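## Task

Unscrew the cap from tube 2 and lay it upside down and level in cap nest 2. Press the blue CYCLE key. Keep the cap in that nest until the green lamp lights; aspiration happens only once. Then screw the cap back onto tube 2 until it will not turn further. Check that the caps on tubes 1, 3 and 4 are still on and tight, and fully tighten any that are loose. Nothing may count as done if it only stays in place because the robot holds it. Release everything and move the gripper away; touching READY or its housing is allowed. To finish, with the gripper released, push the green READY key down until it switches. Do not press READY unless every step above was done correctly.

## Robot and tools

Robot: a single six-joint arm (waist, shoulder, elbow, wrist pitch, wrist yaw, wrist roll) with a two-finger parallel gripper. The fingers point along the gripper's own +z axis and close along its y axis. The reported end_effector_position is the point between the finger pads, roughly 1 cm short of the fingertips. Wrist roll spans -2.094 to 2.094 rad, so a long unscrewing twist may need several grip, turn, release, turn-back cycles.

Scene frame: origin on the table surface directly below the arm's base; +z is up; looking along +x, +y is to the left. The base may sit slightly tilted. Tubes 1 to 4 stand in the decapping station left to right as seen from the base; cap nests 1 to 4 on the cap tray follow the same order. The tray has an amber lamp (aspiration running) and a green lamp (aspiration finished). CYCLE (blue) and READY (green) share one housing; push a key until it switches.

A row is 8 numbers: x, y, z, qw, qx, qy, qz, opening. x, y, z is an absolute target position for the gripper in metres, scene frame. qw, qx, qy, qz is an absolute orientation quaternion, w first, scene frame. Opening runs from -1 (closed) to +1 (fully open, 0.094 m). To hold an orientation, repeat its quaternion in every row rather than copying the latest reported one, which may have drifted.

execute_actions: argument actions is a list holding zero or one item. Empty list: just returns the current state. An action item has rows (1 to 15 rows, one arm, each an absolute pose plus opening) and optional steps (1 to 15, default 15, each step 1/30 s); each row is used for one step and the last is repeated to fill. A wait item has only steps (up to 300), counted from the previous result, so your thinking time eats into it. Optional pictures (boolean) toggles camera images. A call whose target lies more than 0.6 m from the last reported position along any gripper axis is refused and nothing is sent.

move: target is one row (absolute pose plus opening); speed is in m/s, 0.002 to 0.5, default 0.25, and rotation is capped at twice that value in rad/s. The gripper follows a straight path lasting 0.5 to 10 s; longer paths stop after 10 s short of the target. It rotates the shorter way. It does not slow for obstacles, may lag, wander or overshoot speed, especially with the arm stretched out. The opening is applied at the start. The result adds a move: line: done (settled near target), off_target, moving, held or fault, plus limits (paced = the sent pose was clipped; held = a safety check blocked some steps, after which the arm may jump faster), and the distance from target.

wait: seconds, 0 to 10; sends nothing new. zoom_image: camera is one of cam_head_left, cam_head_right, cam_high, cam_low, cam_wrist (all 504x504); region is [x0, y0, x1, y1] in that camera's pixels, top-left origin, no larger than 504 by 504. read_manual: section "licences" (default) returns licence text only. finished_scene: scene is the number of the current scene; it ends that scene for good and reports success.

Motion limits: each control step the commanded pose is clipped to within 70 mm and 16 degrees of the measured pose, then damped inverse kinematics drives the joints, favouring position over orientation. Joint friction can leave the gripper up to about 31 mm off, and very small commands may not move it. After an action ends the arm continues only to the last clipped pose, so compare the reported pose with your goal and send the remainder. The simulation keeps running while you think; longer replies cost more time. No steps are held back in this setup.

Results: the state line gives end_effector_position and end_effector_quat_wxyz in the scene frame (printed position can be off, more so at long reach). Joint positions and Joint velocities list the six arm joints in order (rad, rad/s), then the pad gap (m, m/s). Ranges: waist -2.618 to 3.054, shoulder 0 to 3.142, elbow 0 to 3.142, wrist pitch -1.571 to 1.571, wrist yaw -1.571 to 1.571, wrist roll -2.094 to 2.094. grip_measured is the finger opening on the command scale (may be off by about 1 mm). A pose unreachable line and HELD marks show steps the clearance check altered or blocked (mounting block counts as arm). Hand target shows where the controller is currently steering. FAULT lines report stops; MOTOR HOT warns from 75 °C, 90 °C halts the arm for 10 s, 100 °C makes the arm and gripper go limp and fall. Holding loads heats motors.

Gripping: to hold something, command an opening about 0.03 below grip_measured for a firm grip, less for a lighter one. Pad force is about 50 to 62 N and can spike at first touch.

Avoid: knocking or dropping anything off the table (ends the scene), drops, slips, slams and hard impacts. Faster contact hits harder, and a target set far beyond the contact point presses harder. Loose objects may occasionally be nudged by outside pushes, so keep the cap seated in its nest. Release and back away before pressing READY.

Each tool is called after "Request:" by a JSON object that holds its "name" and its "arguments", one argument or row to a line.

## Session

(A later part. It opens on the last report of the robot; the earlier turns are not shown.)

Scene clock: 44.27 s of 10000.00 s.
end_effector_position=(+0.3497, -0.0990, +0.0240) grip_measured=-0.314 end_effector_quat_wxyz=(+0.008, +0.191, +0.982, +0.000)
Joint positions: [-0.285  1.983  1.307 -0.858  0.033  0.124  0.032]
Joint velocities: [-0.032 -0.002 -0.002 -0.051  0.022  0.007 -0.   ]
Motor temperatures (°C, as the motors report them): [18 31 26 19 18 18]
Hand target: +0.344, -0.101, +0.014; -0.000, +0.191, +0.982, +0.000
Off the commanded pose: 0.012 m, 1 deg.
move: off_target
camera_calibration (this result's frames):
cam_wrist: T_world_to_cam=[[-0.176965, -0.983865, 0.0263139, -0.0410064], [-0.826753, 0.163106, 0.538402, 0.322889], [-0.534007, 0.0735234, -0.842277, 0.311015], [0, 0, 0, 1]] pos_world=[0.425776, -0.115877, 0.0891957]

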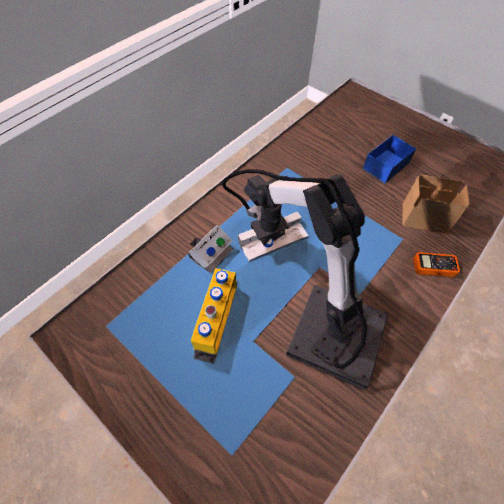

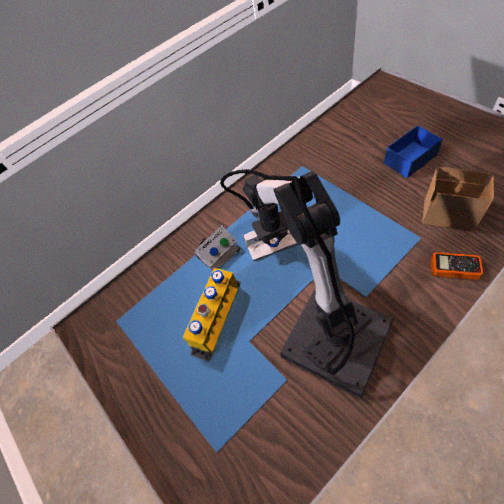

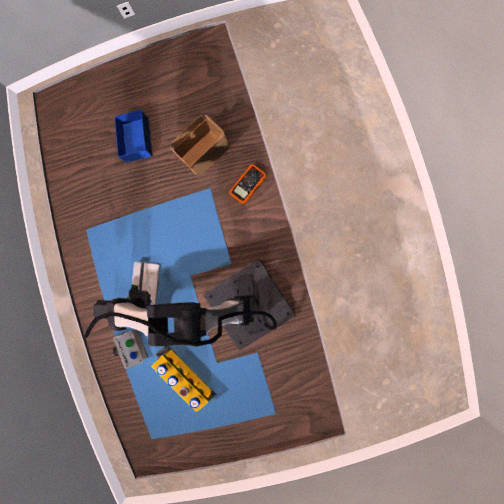

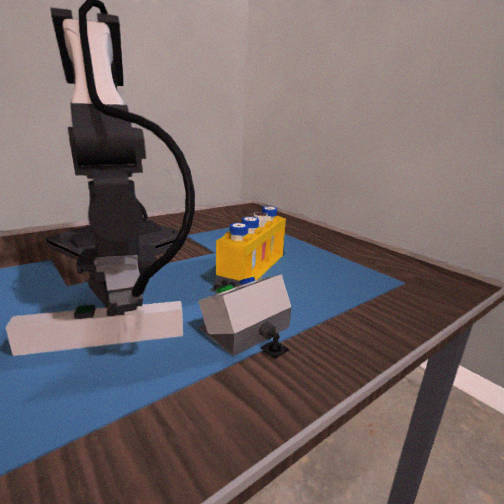

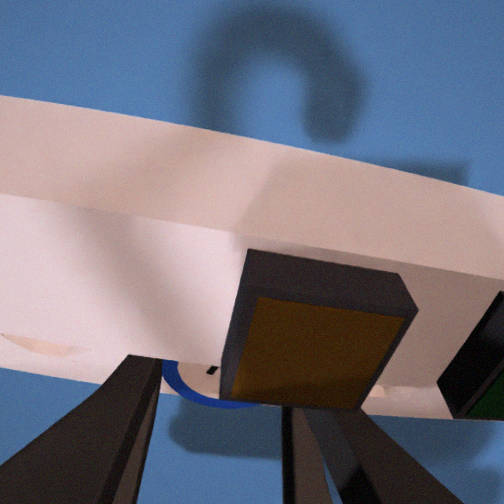

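Request:
{"name": "move", "arguments": {
  "target": [0.3497,-0.099,0.022,0,0.1908,0.9816,0,-0.1],
  "speed": 0.02
}}

Request:
{"name": "move", "arguments": {
  "target": [0.345,-0.097,0.13,0,0.1908,0.9816,0,-0.1],
  "speed": 0.15
}}

Scene clock: 45.87 s of 10000.00 s.
end_effector_position=(+0.3490, -0.0988, +0.0240) grip_measured=-0.102 end_effector_quat_wxyz=(+0.006, +0.191, +0.982, +0.001)
Joint positions: [-0.285  1.983  1.307 -0.861  0.033  0.123  0.042]
Joint velocities: [ 0.002 -0.002 -0.007 -0.022 -0.037  0.007  0.001]
Motor temperatures (°C, as the motors report them): [18 31 26 19 18 18]
Hand target: +0.350, -0.099, +0.022; +0.000, +0.191, +0.982, -0.000
Off the commanded pose: 0.002 m, 1 deg.
move: done
camera_calibration (this result's frames):
cam_wrist: T_world_to_cam=[[-0.176409, -0.983972, 0.0260662, -0.0411423], [-0.825241, 0.162282, 0.540964, 0.321593], [-0.536523, 0.0739202, -0.840642, 0.311482], [0, 0, 0, 1]] pos_world=[0.425252, -0.115697, 0.0889474]

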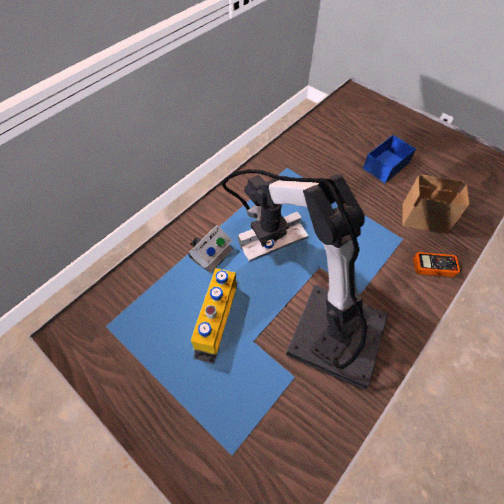

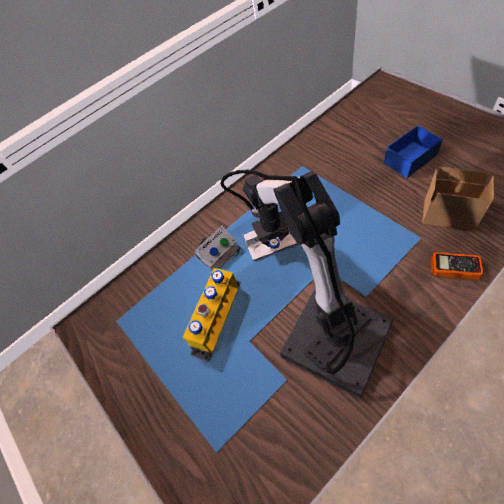

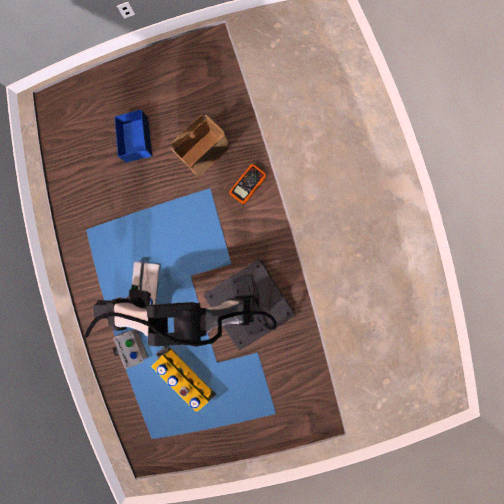

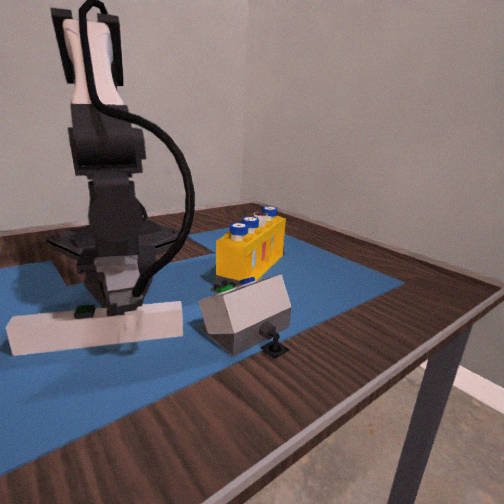

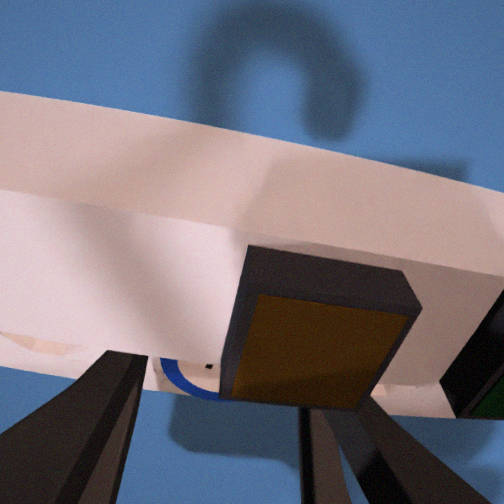

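Scene clock: 47.23 s of 10000.00 s.
end_effector_position=(+0.3449, -0.0993, +0.1215) grip_measured=-0.102 end_effector_quat_wxyz=(-0.008, +0.189, +0.982, +0.002)
Joint positions: [-0.28   1.895  1.586 -1.257  0.033  0.126  0.042]
Joint velocities: [ 0.002  0.012  0.012 -0.022 -0.022 -0.022  0.001]
Motor temperatures (°C, as the motors report them): [18 32 26 19 18 18]
Hand target: +0.347, -0.098, +0.130; -0.000, +0.191, +0.982, +0.000
Off the commanded pose: 0.009 m, 1 deg.
move: done
camera_calibration (this result's frames):
cam_wrist: T_world_to_cam=[[-0.172088, -0.9848, 0.0235426, -0.04621], [-0.810229, 0.155095, 0.565221, 0.256705], [-0.560281, 0.0781928, -0.824604, 0.397908], [0, 0, 0, 1]] pos_world=[0.422977, -0.116435, 0.18411]

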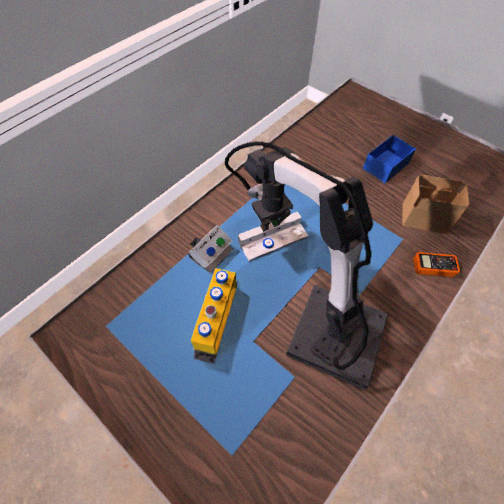

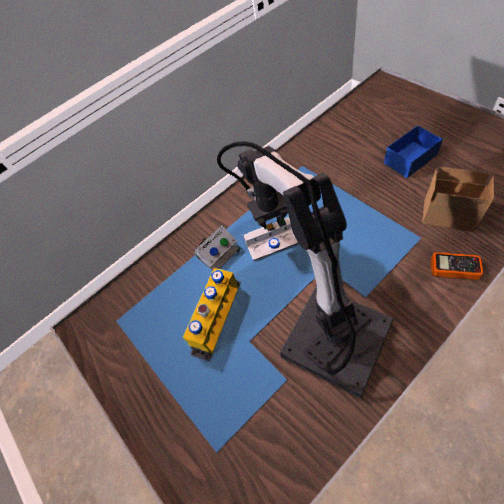

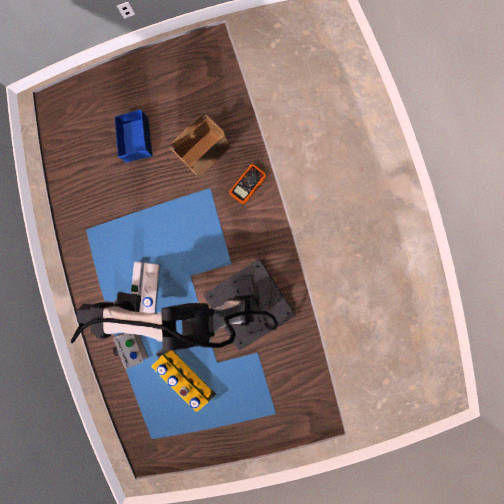

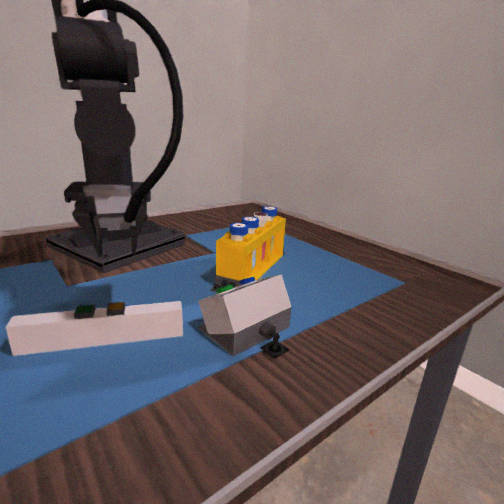

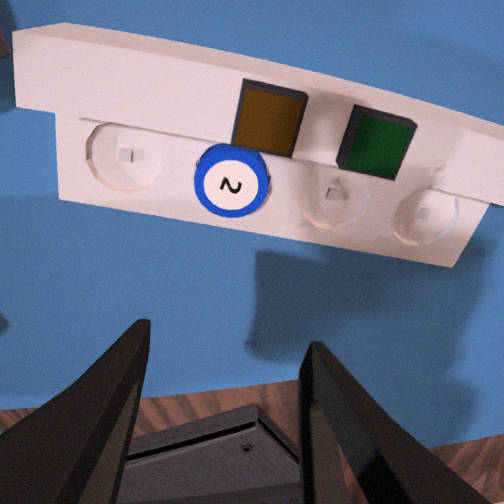

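Request:
{"name": "zoom_image", "arguments": {
  "camera": "cam_head_left",
  "region": [185,205,315,275]
}}

Request:
{"name": "zoom_image", "arguments": {
  "camera": "cam_wrist",
  "region": [160,110,310,250]
}}

Region (185, 205, 315, 275) of cam_head_left's 504x504 image, scaled by 3.877, with more detail than that image has; it fills the top 271 rows of this view, and the rest is white.

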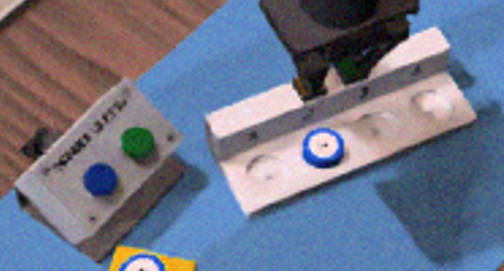

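Region (160, 110, 310, 250) of cam_wrist's 504x504 image, scaled by 3.360, with more detail than that image has; it fills the top 470 rows of this view, and the rest is white.

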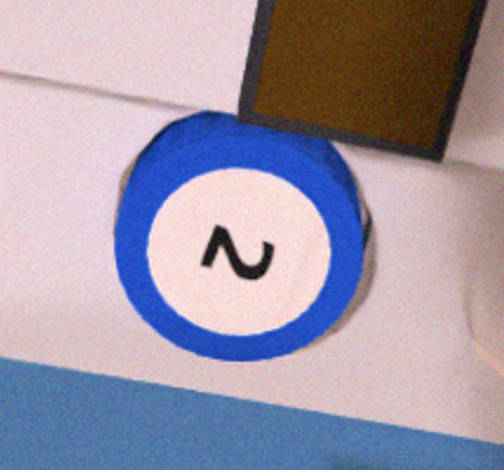

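Request:
{"name": "move", "arguments": {
  "target": [0.422,0.067,0.125,0.2160,-0.0535,0.9748,0.0119,-1],
  "speed": 0.25
}}

Scene clock: 51.67 s of 10000.00 s.
end_effector_position=(+0.4184, +0.0686, +0.1216) grip_measured=-0.990 end_effector_quat_wxyz=(+0.204, -0.051, +0.978, +0.014)
Joint positions: [ 0.175  1.79   1.345 -0.711  0.07   0.073  0.   ]
Joint velocities: [ 0.007 -0.002 -0.022  0.037  0.037  0.007 -0.001]
Motor temperatures (°C, as the motors report them): [18 33 27 19 18 18]
Hand target: +0.420, +0.068, +0.125; +0.214, -0.055, +0.975, +0.010
Off the commanded pose: 0.005 m, 1 deg.
move: done
camera_calibration (this result's frames):
cam_wrist: T_world_to_cam=[[0.279168, -0.954889, 0.101254, -0.0685187], [-0.949522, -0.2588, 0.177284, 0.42403], [-0.143082, -0.145635, -0.978937, 0.28566], [0, 0, 0, 1]] pos_world=[0.462627, 0.0859133, 0.211407]

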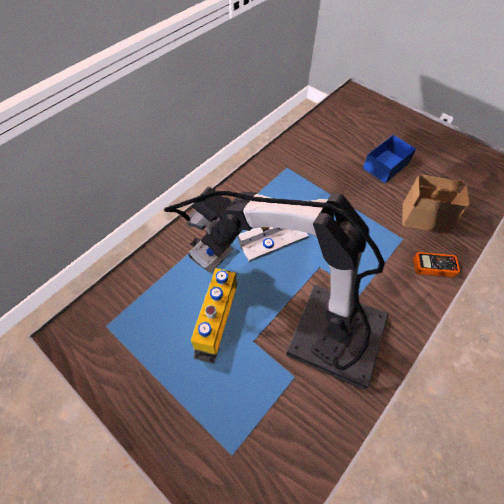

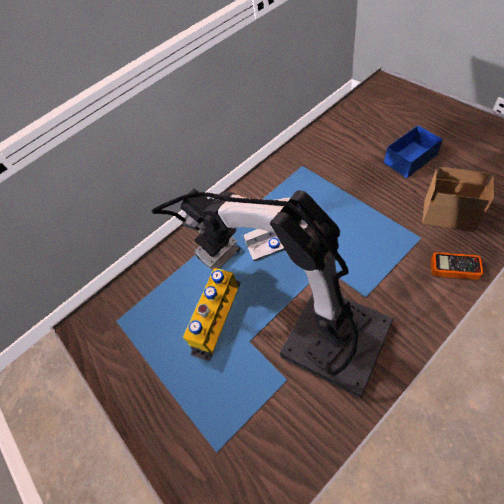

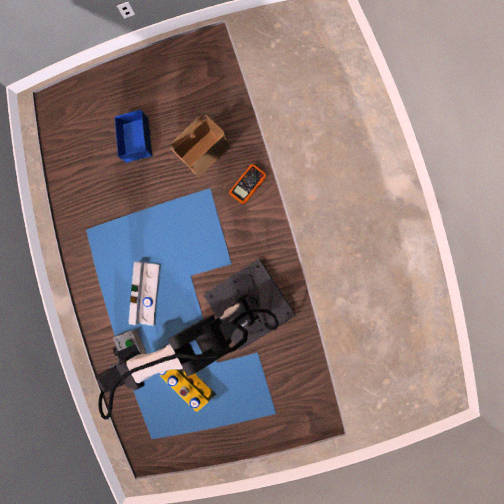

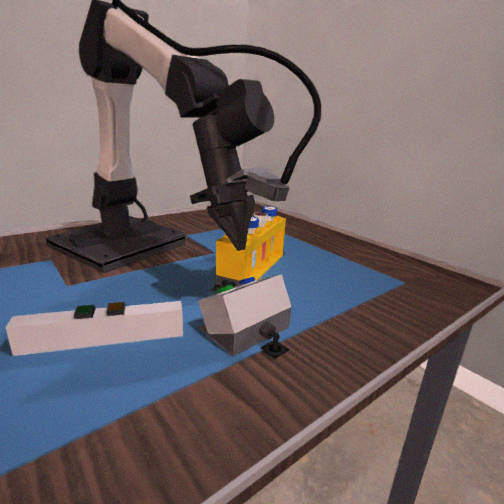

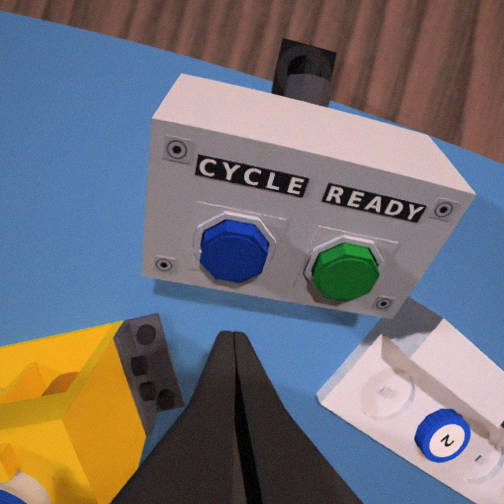

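Request:
{"name": "move", "arguments": {
  "target": [0.443,0.0725,0.054,0.2160,-0.0535,0.9748,0.0119,-1],
  "speed": 0.04
}}

Scene clock: 54.57 s of 10000.00 s.
end_effector_position=(+0.4368, +0.0737, +0.0723) grip_measured=-0.990 end_effector_quat_wxyz=(+0.216, -0.051, +0.975, +0.013)
Joint positions: [ 0.175  1.897  1.268 -0.502  0.073  0.069  0.   ]
Joint velocities: [ 0.007 -0.002 -0.002  0.022  0.051  0.066 -0.001]
Motor temperatures (°C, as the motors report them): [18 33 27 19 18 18]
Hand target: +0.441, +0.072, +0.054; +0.215, -0.053, +0.975, +0.012
Off the commanded pose: 0.019 m, 0 deg.
move: off_target
camera_calibration (this result's frames):
cam_wrist: T_world_to_cam=[[0.277515, -0.954632, 0.107992, -0.0635219], [-0.953445, -0.25986, 0.153022, 0.455089], [-0.118017, -0.14543, -0.982304, 0.23001], [0, 0, 0, 1]] pos_world=[0.478676, 0.0910697, 0.163161]

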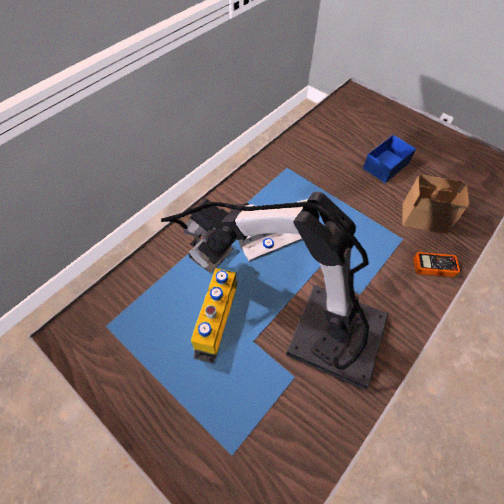

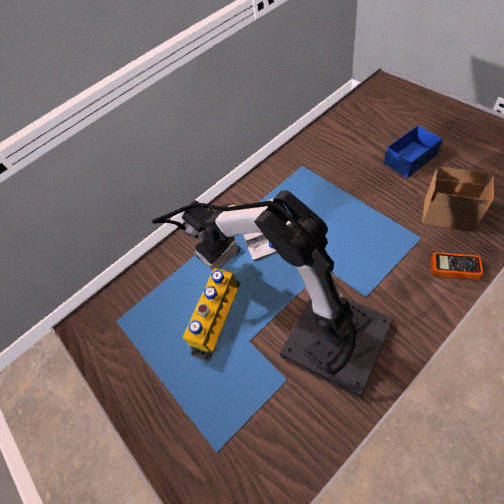

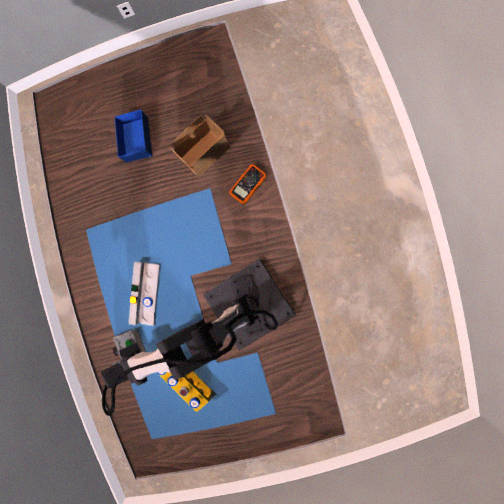

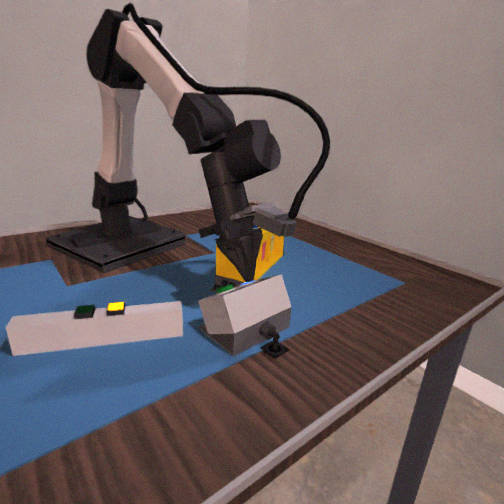

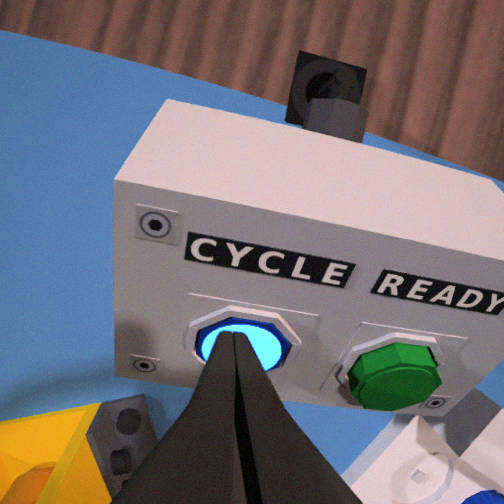

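Request:
{"name": "move", "arguments": {
  "target": [0.415,0.06,0.13,0.2160,-0.0535,0.9748,0.0119,-1],
  "speed": 0.15
}}

Request:
{"name": "move", "arguments": {
  "target": [0.35,-0.094,0.09,0,0.1908,0.9816,0,-0.1],
  "speed": 0.2
}}

Request:
{"name": "move", "arguments": {
  "target": [0.349,-0.101,0.04,0,0.1908,0.9816,0,-0.1],
  "speed": 0.06
}}

Scene clock: 56.93 s of 10000.00 s.
end_effector_position=(+0.4140, +0.0622, +0.1225) grip_measured=-0.990 end_effector_quat_wxyz=(+0.210, -0.052, +0.976, +0.011)
Joint positions: [ 0.163  1.761  1.309 -0.692  0.071  0.057  0.   ]
Joint velocities: [-0.022  0.007 -0.002  0.022  0.007 -0.037 -0.   ]
Motor temperatures (°C, as the motors report them): [18 33 27 20 18 18]
Hand target: +0.416, +0.060, +0.130; +0.216, -0.054, +0.975, +0.012
Off the commanded pose: 0.008 m, 1 deg.
move: done
camera_calibration (this result's frames):
cam_wrist: T_world_to_cam=[[0.279518, -0.953794, 0.110215, -0.0748077], [-0.951165, -0.259416, 0.1673, 0.419975], [-0.130978, -0.151596, -0.979726, 0.280442], [0, 0, 0, 1]] pos_world=[0.457107, 0.0801109, 0.21274]

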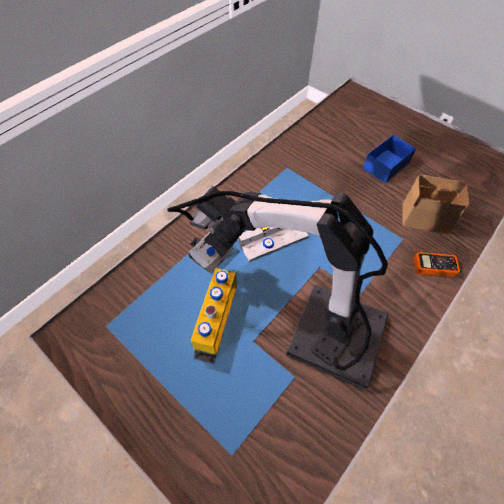

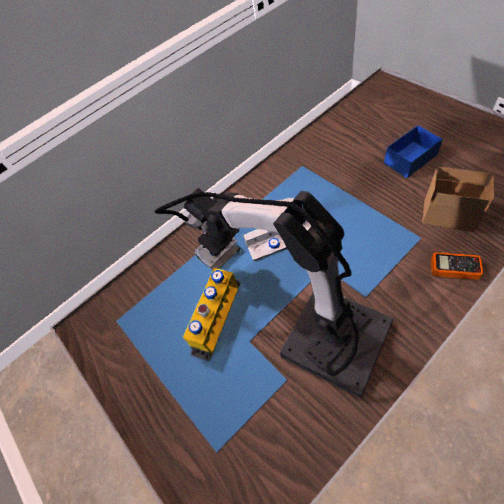

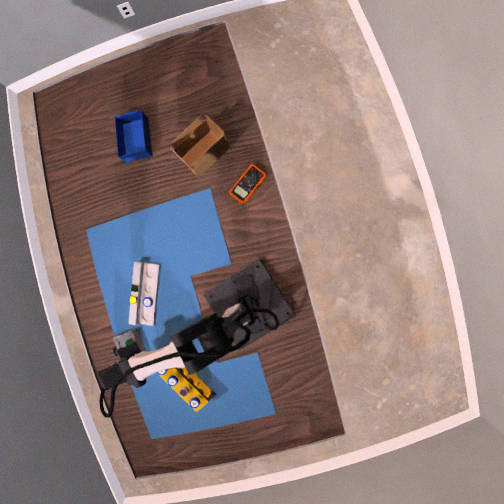

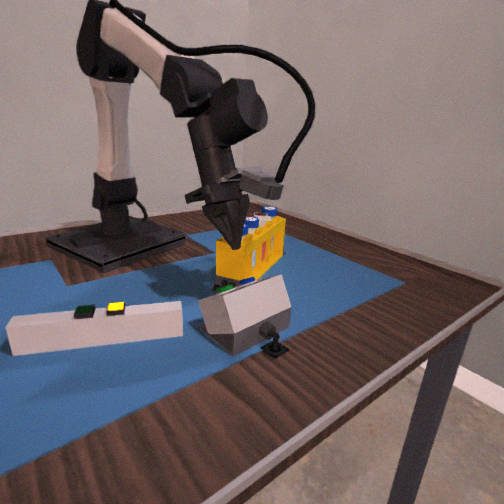

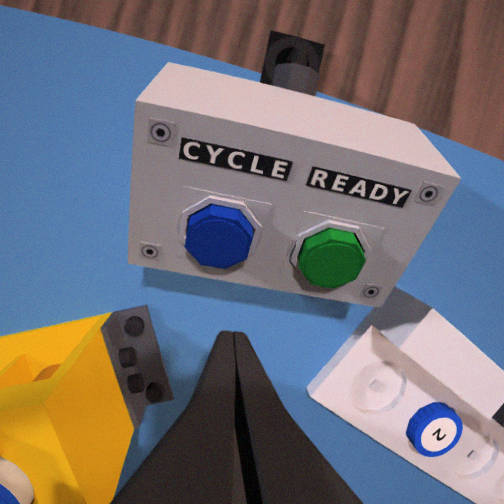

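Scene clock: 59.03 s of 10000.00 s.
end_effector_position=(+0.3501, -0.0947, +0.0902) grip_measured=-0.102 end_effector_quat_wxyz=(+0.005, +0.186, +0.982, -0.001)
Joint positions: [-0.265  1.903  1.471 -1.109  0.036  0.133  0.042]
Joint velocities: [ 0.002  0.017  0.002  0.051  0.051  0.081 -0.001]
Motor temperatures (°C, as the motors report them): [18 32 27 20 18 18]
Hand target: +0.352, -0.095, +0.090; +0.001, +0.192, +0.981, +0.002
Off the commanded pose: 0.001 m, 1 deg.
move: done
camera_calibration (this result's frames):
cam_wrist: T_world_to_cam=[[-0.166836, -0.985577, 0.0283449, -0.0423582], [-0.824774, 0.155253, 0.543731, 0.28492], [-0.54029, 0.0673357, -0.838781, 0.367864], [0, 0, 0, 1]] pos_world=[0.426681, -0.110752, 0.154838]

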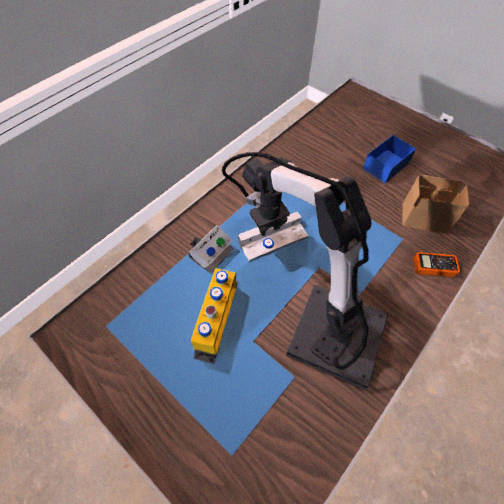

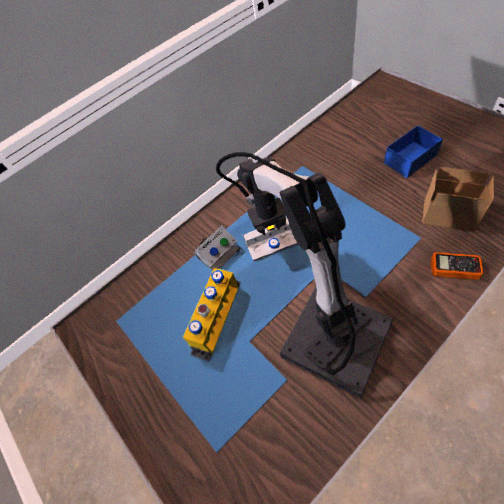

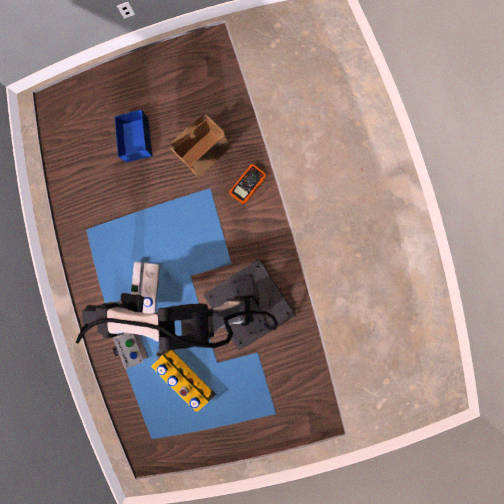

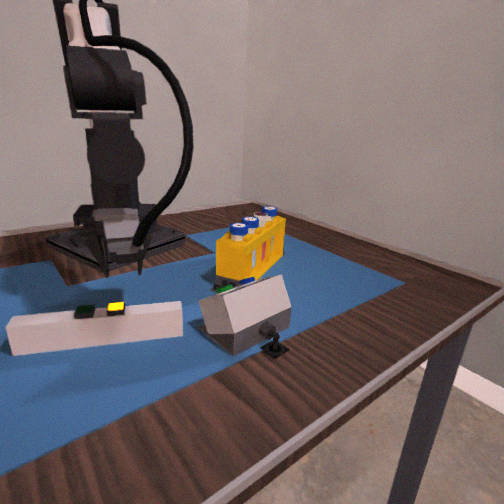

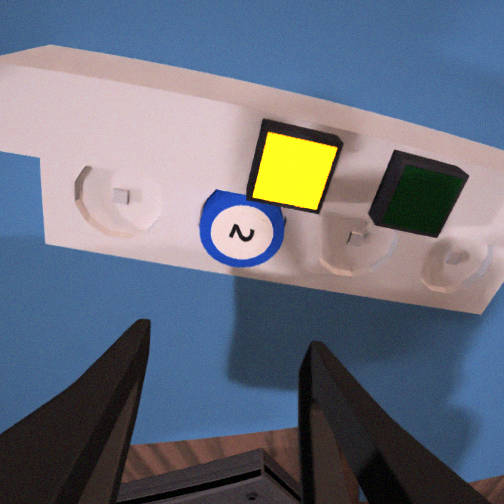

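Scene clock: 60.37 s of 10000.00 s.
end_effector_position=(+0.3497, -0.0987, +0.0470) grip_measured=-0.102 end_effector_quat_wxyz=(+0.003, +0.192, +0.981, -0.001)
Joint positions: [-0.281  1.955  1.366 -0.954  0.036  0.13   0.042]
Joint velocities: [-0.002 -0.017  0.002 -0.037 -0.051  0.007 -0.001]
Motor temperatures (°C, as the motors report them): [18 32 27 20 18 18]
Hand target: +0.348, -0.101, +0.040; -0.000, +0.191, +0.982, +0.000
Off the commanded pose: 0.007 m, 0 deg.
move: done
camera_calibration (this result's frames):
cam_wrist: T_world_to_cam=[[-0.178684, -0.983494, 0.028475, -0.0408612], [-0.821299, 0.165027, 0.546108, 0.308397], [-0.541793, 0.0741943, -0.837231, 0.33288], [0, 0, 0, 1]] pos_world=[0.426337, -0.115779, 0.111443]

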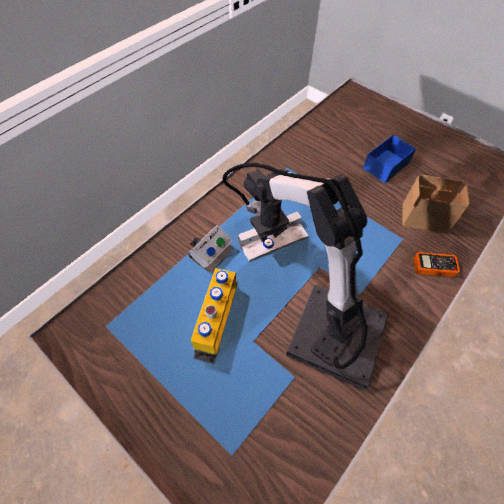

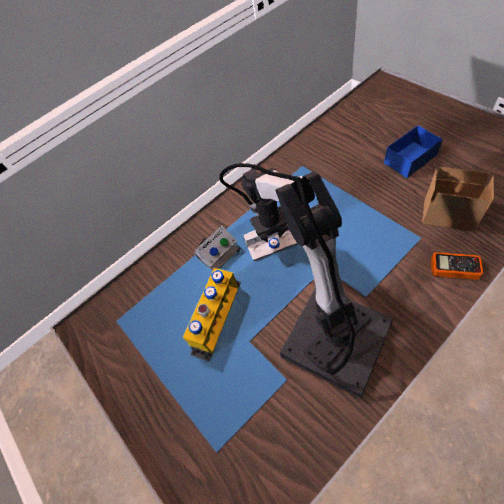

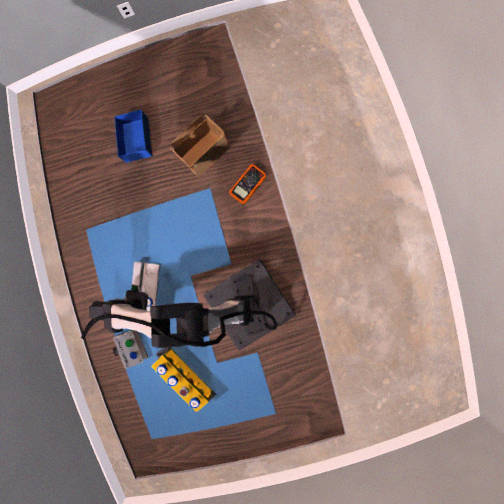

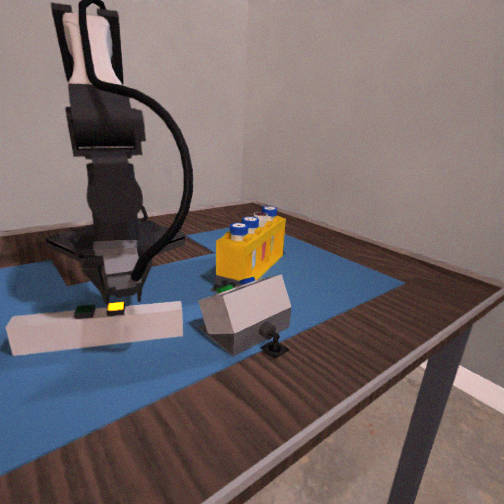

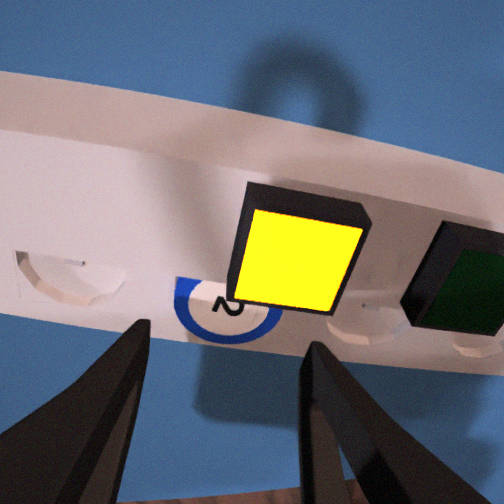

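Request:
{"name": "wait", "arguments": {
  "seconds": 3
}}

Scene clock: 63.60 s of 10000.00 s.
end_effector_position=(+0.3501, -0.0988, +0.0470) grip_measured=-0.102 end_effector_quat_wxyz=(+0.004, +0.192, +0.981, -0.001)
Joint positions: [-0.281  1.955  1.366 -0.952  0.036  0.13   0.042]
Joint velocities: [ 0.017 -0.032 -0.007 -0.007 -0.037 -0.007 -0.001]
Motor temperatures (°C, as the motors report them): [18 33 27 19 18 18]
Hand target: +0.348, -0.101, +0.040; -0.000, +0.191, +0.982, +0.000
Off the commanded pose: 0.007 m, 1 deg.
Steps of this call (steps 1 to 97: nothing new was sent). Readings (end_effector_position):
1: (+0.3498, -0.0988, +0.0470)
2: (+0.3499, -0.0988, +0.0470)
4: (+0.3500, -0.0988, +0.0470)
8: (+0.3501, -0.0988, +0.0470)
97: the state above
camera_calibration (this result's frames):
cam_wrist: T_world_to_cam=[[-0.178778, -0.983474, 0.028592, -0.0408608], [-0.822095, 0.165282, 0.544832, 0.309073], [-0.540554, 0.0738986, -0.838058, 0.332662], [0, 0, 0, 1]] pos_world=[0.426604, -0.115853, 0.111565]

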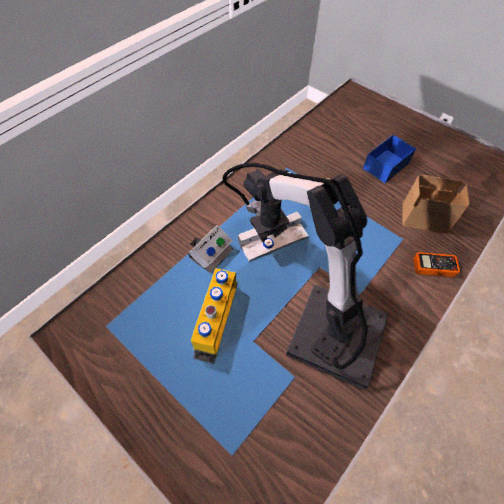

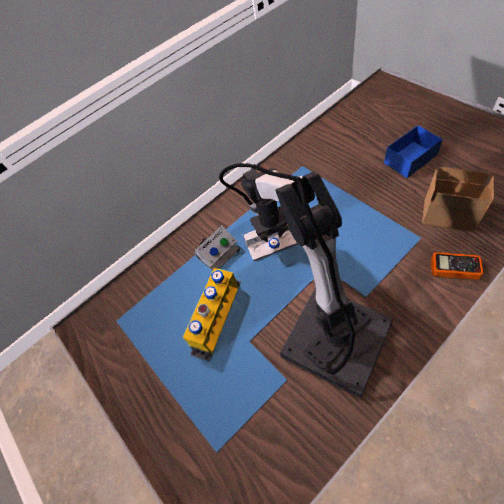

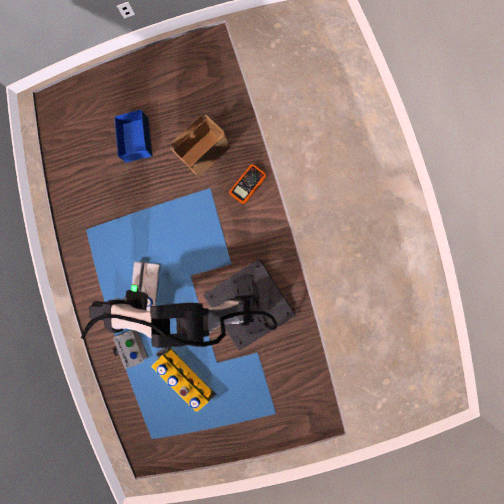

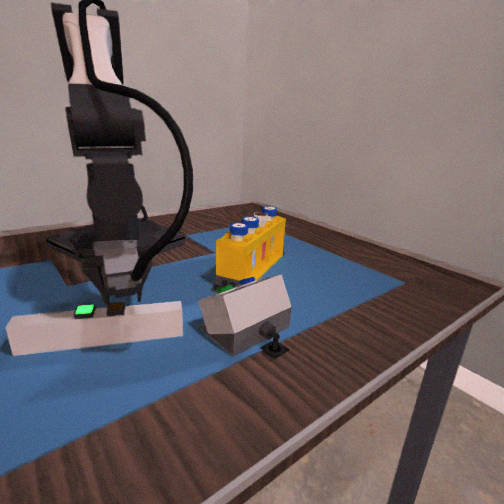

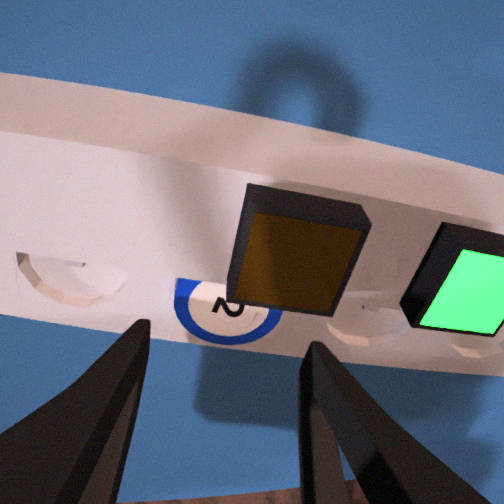

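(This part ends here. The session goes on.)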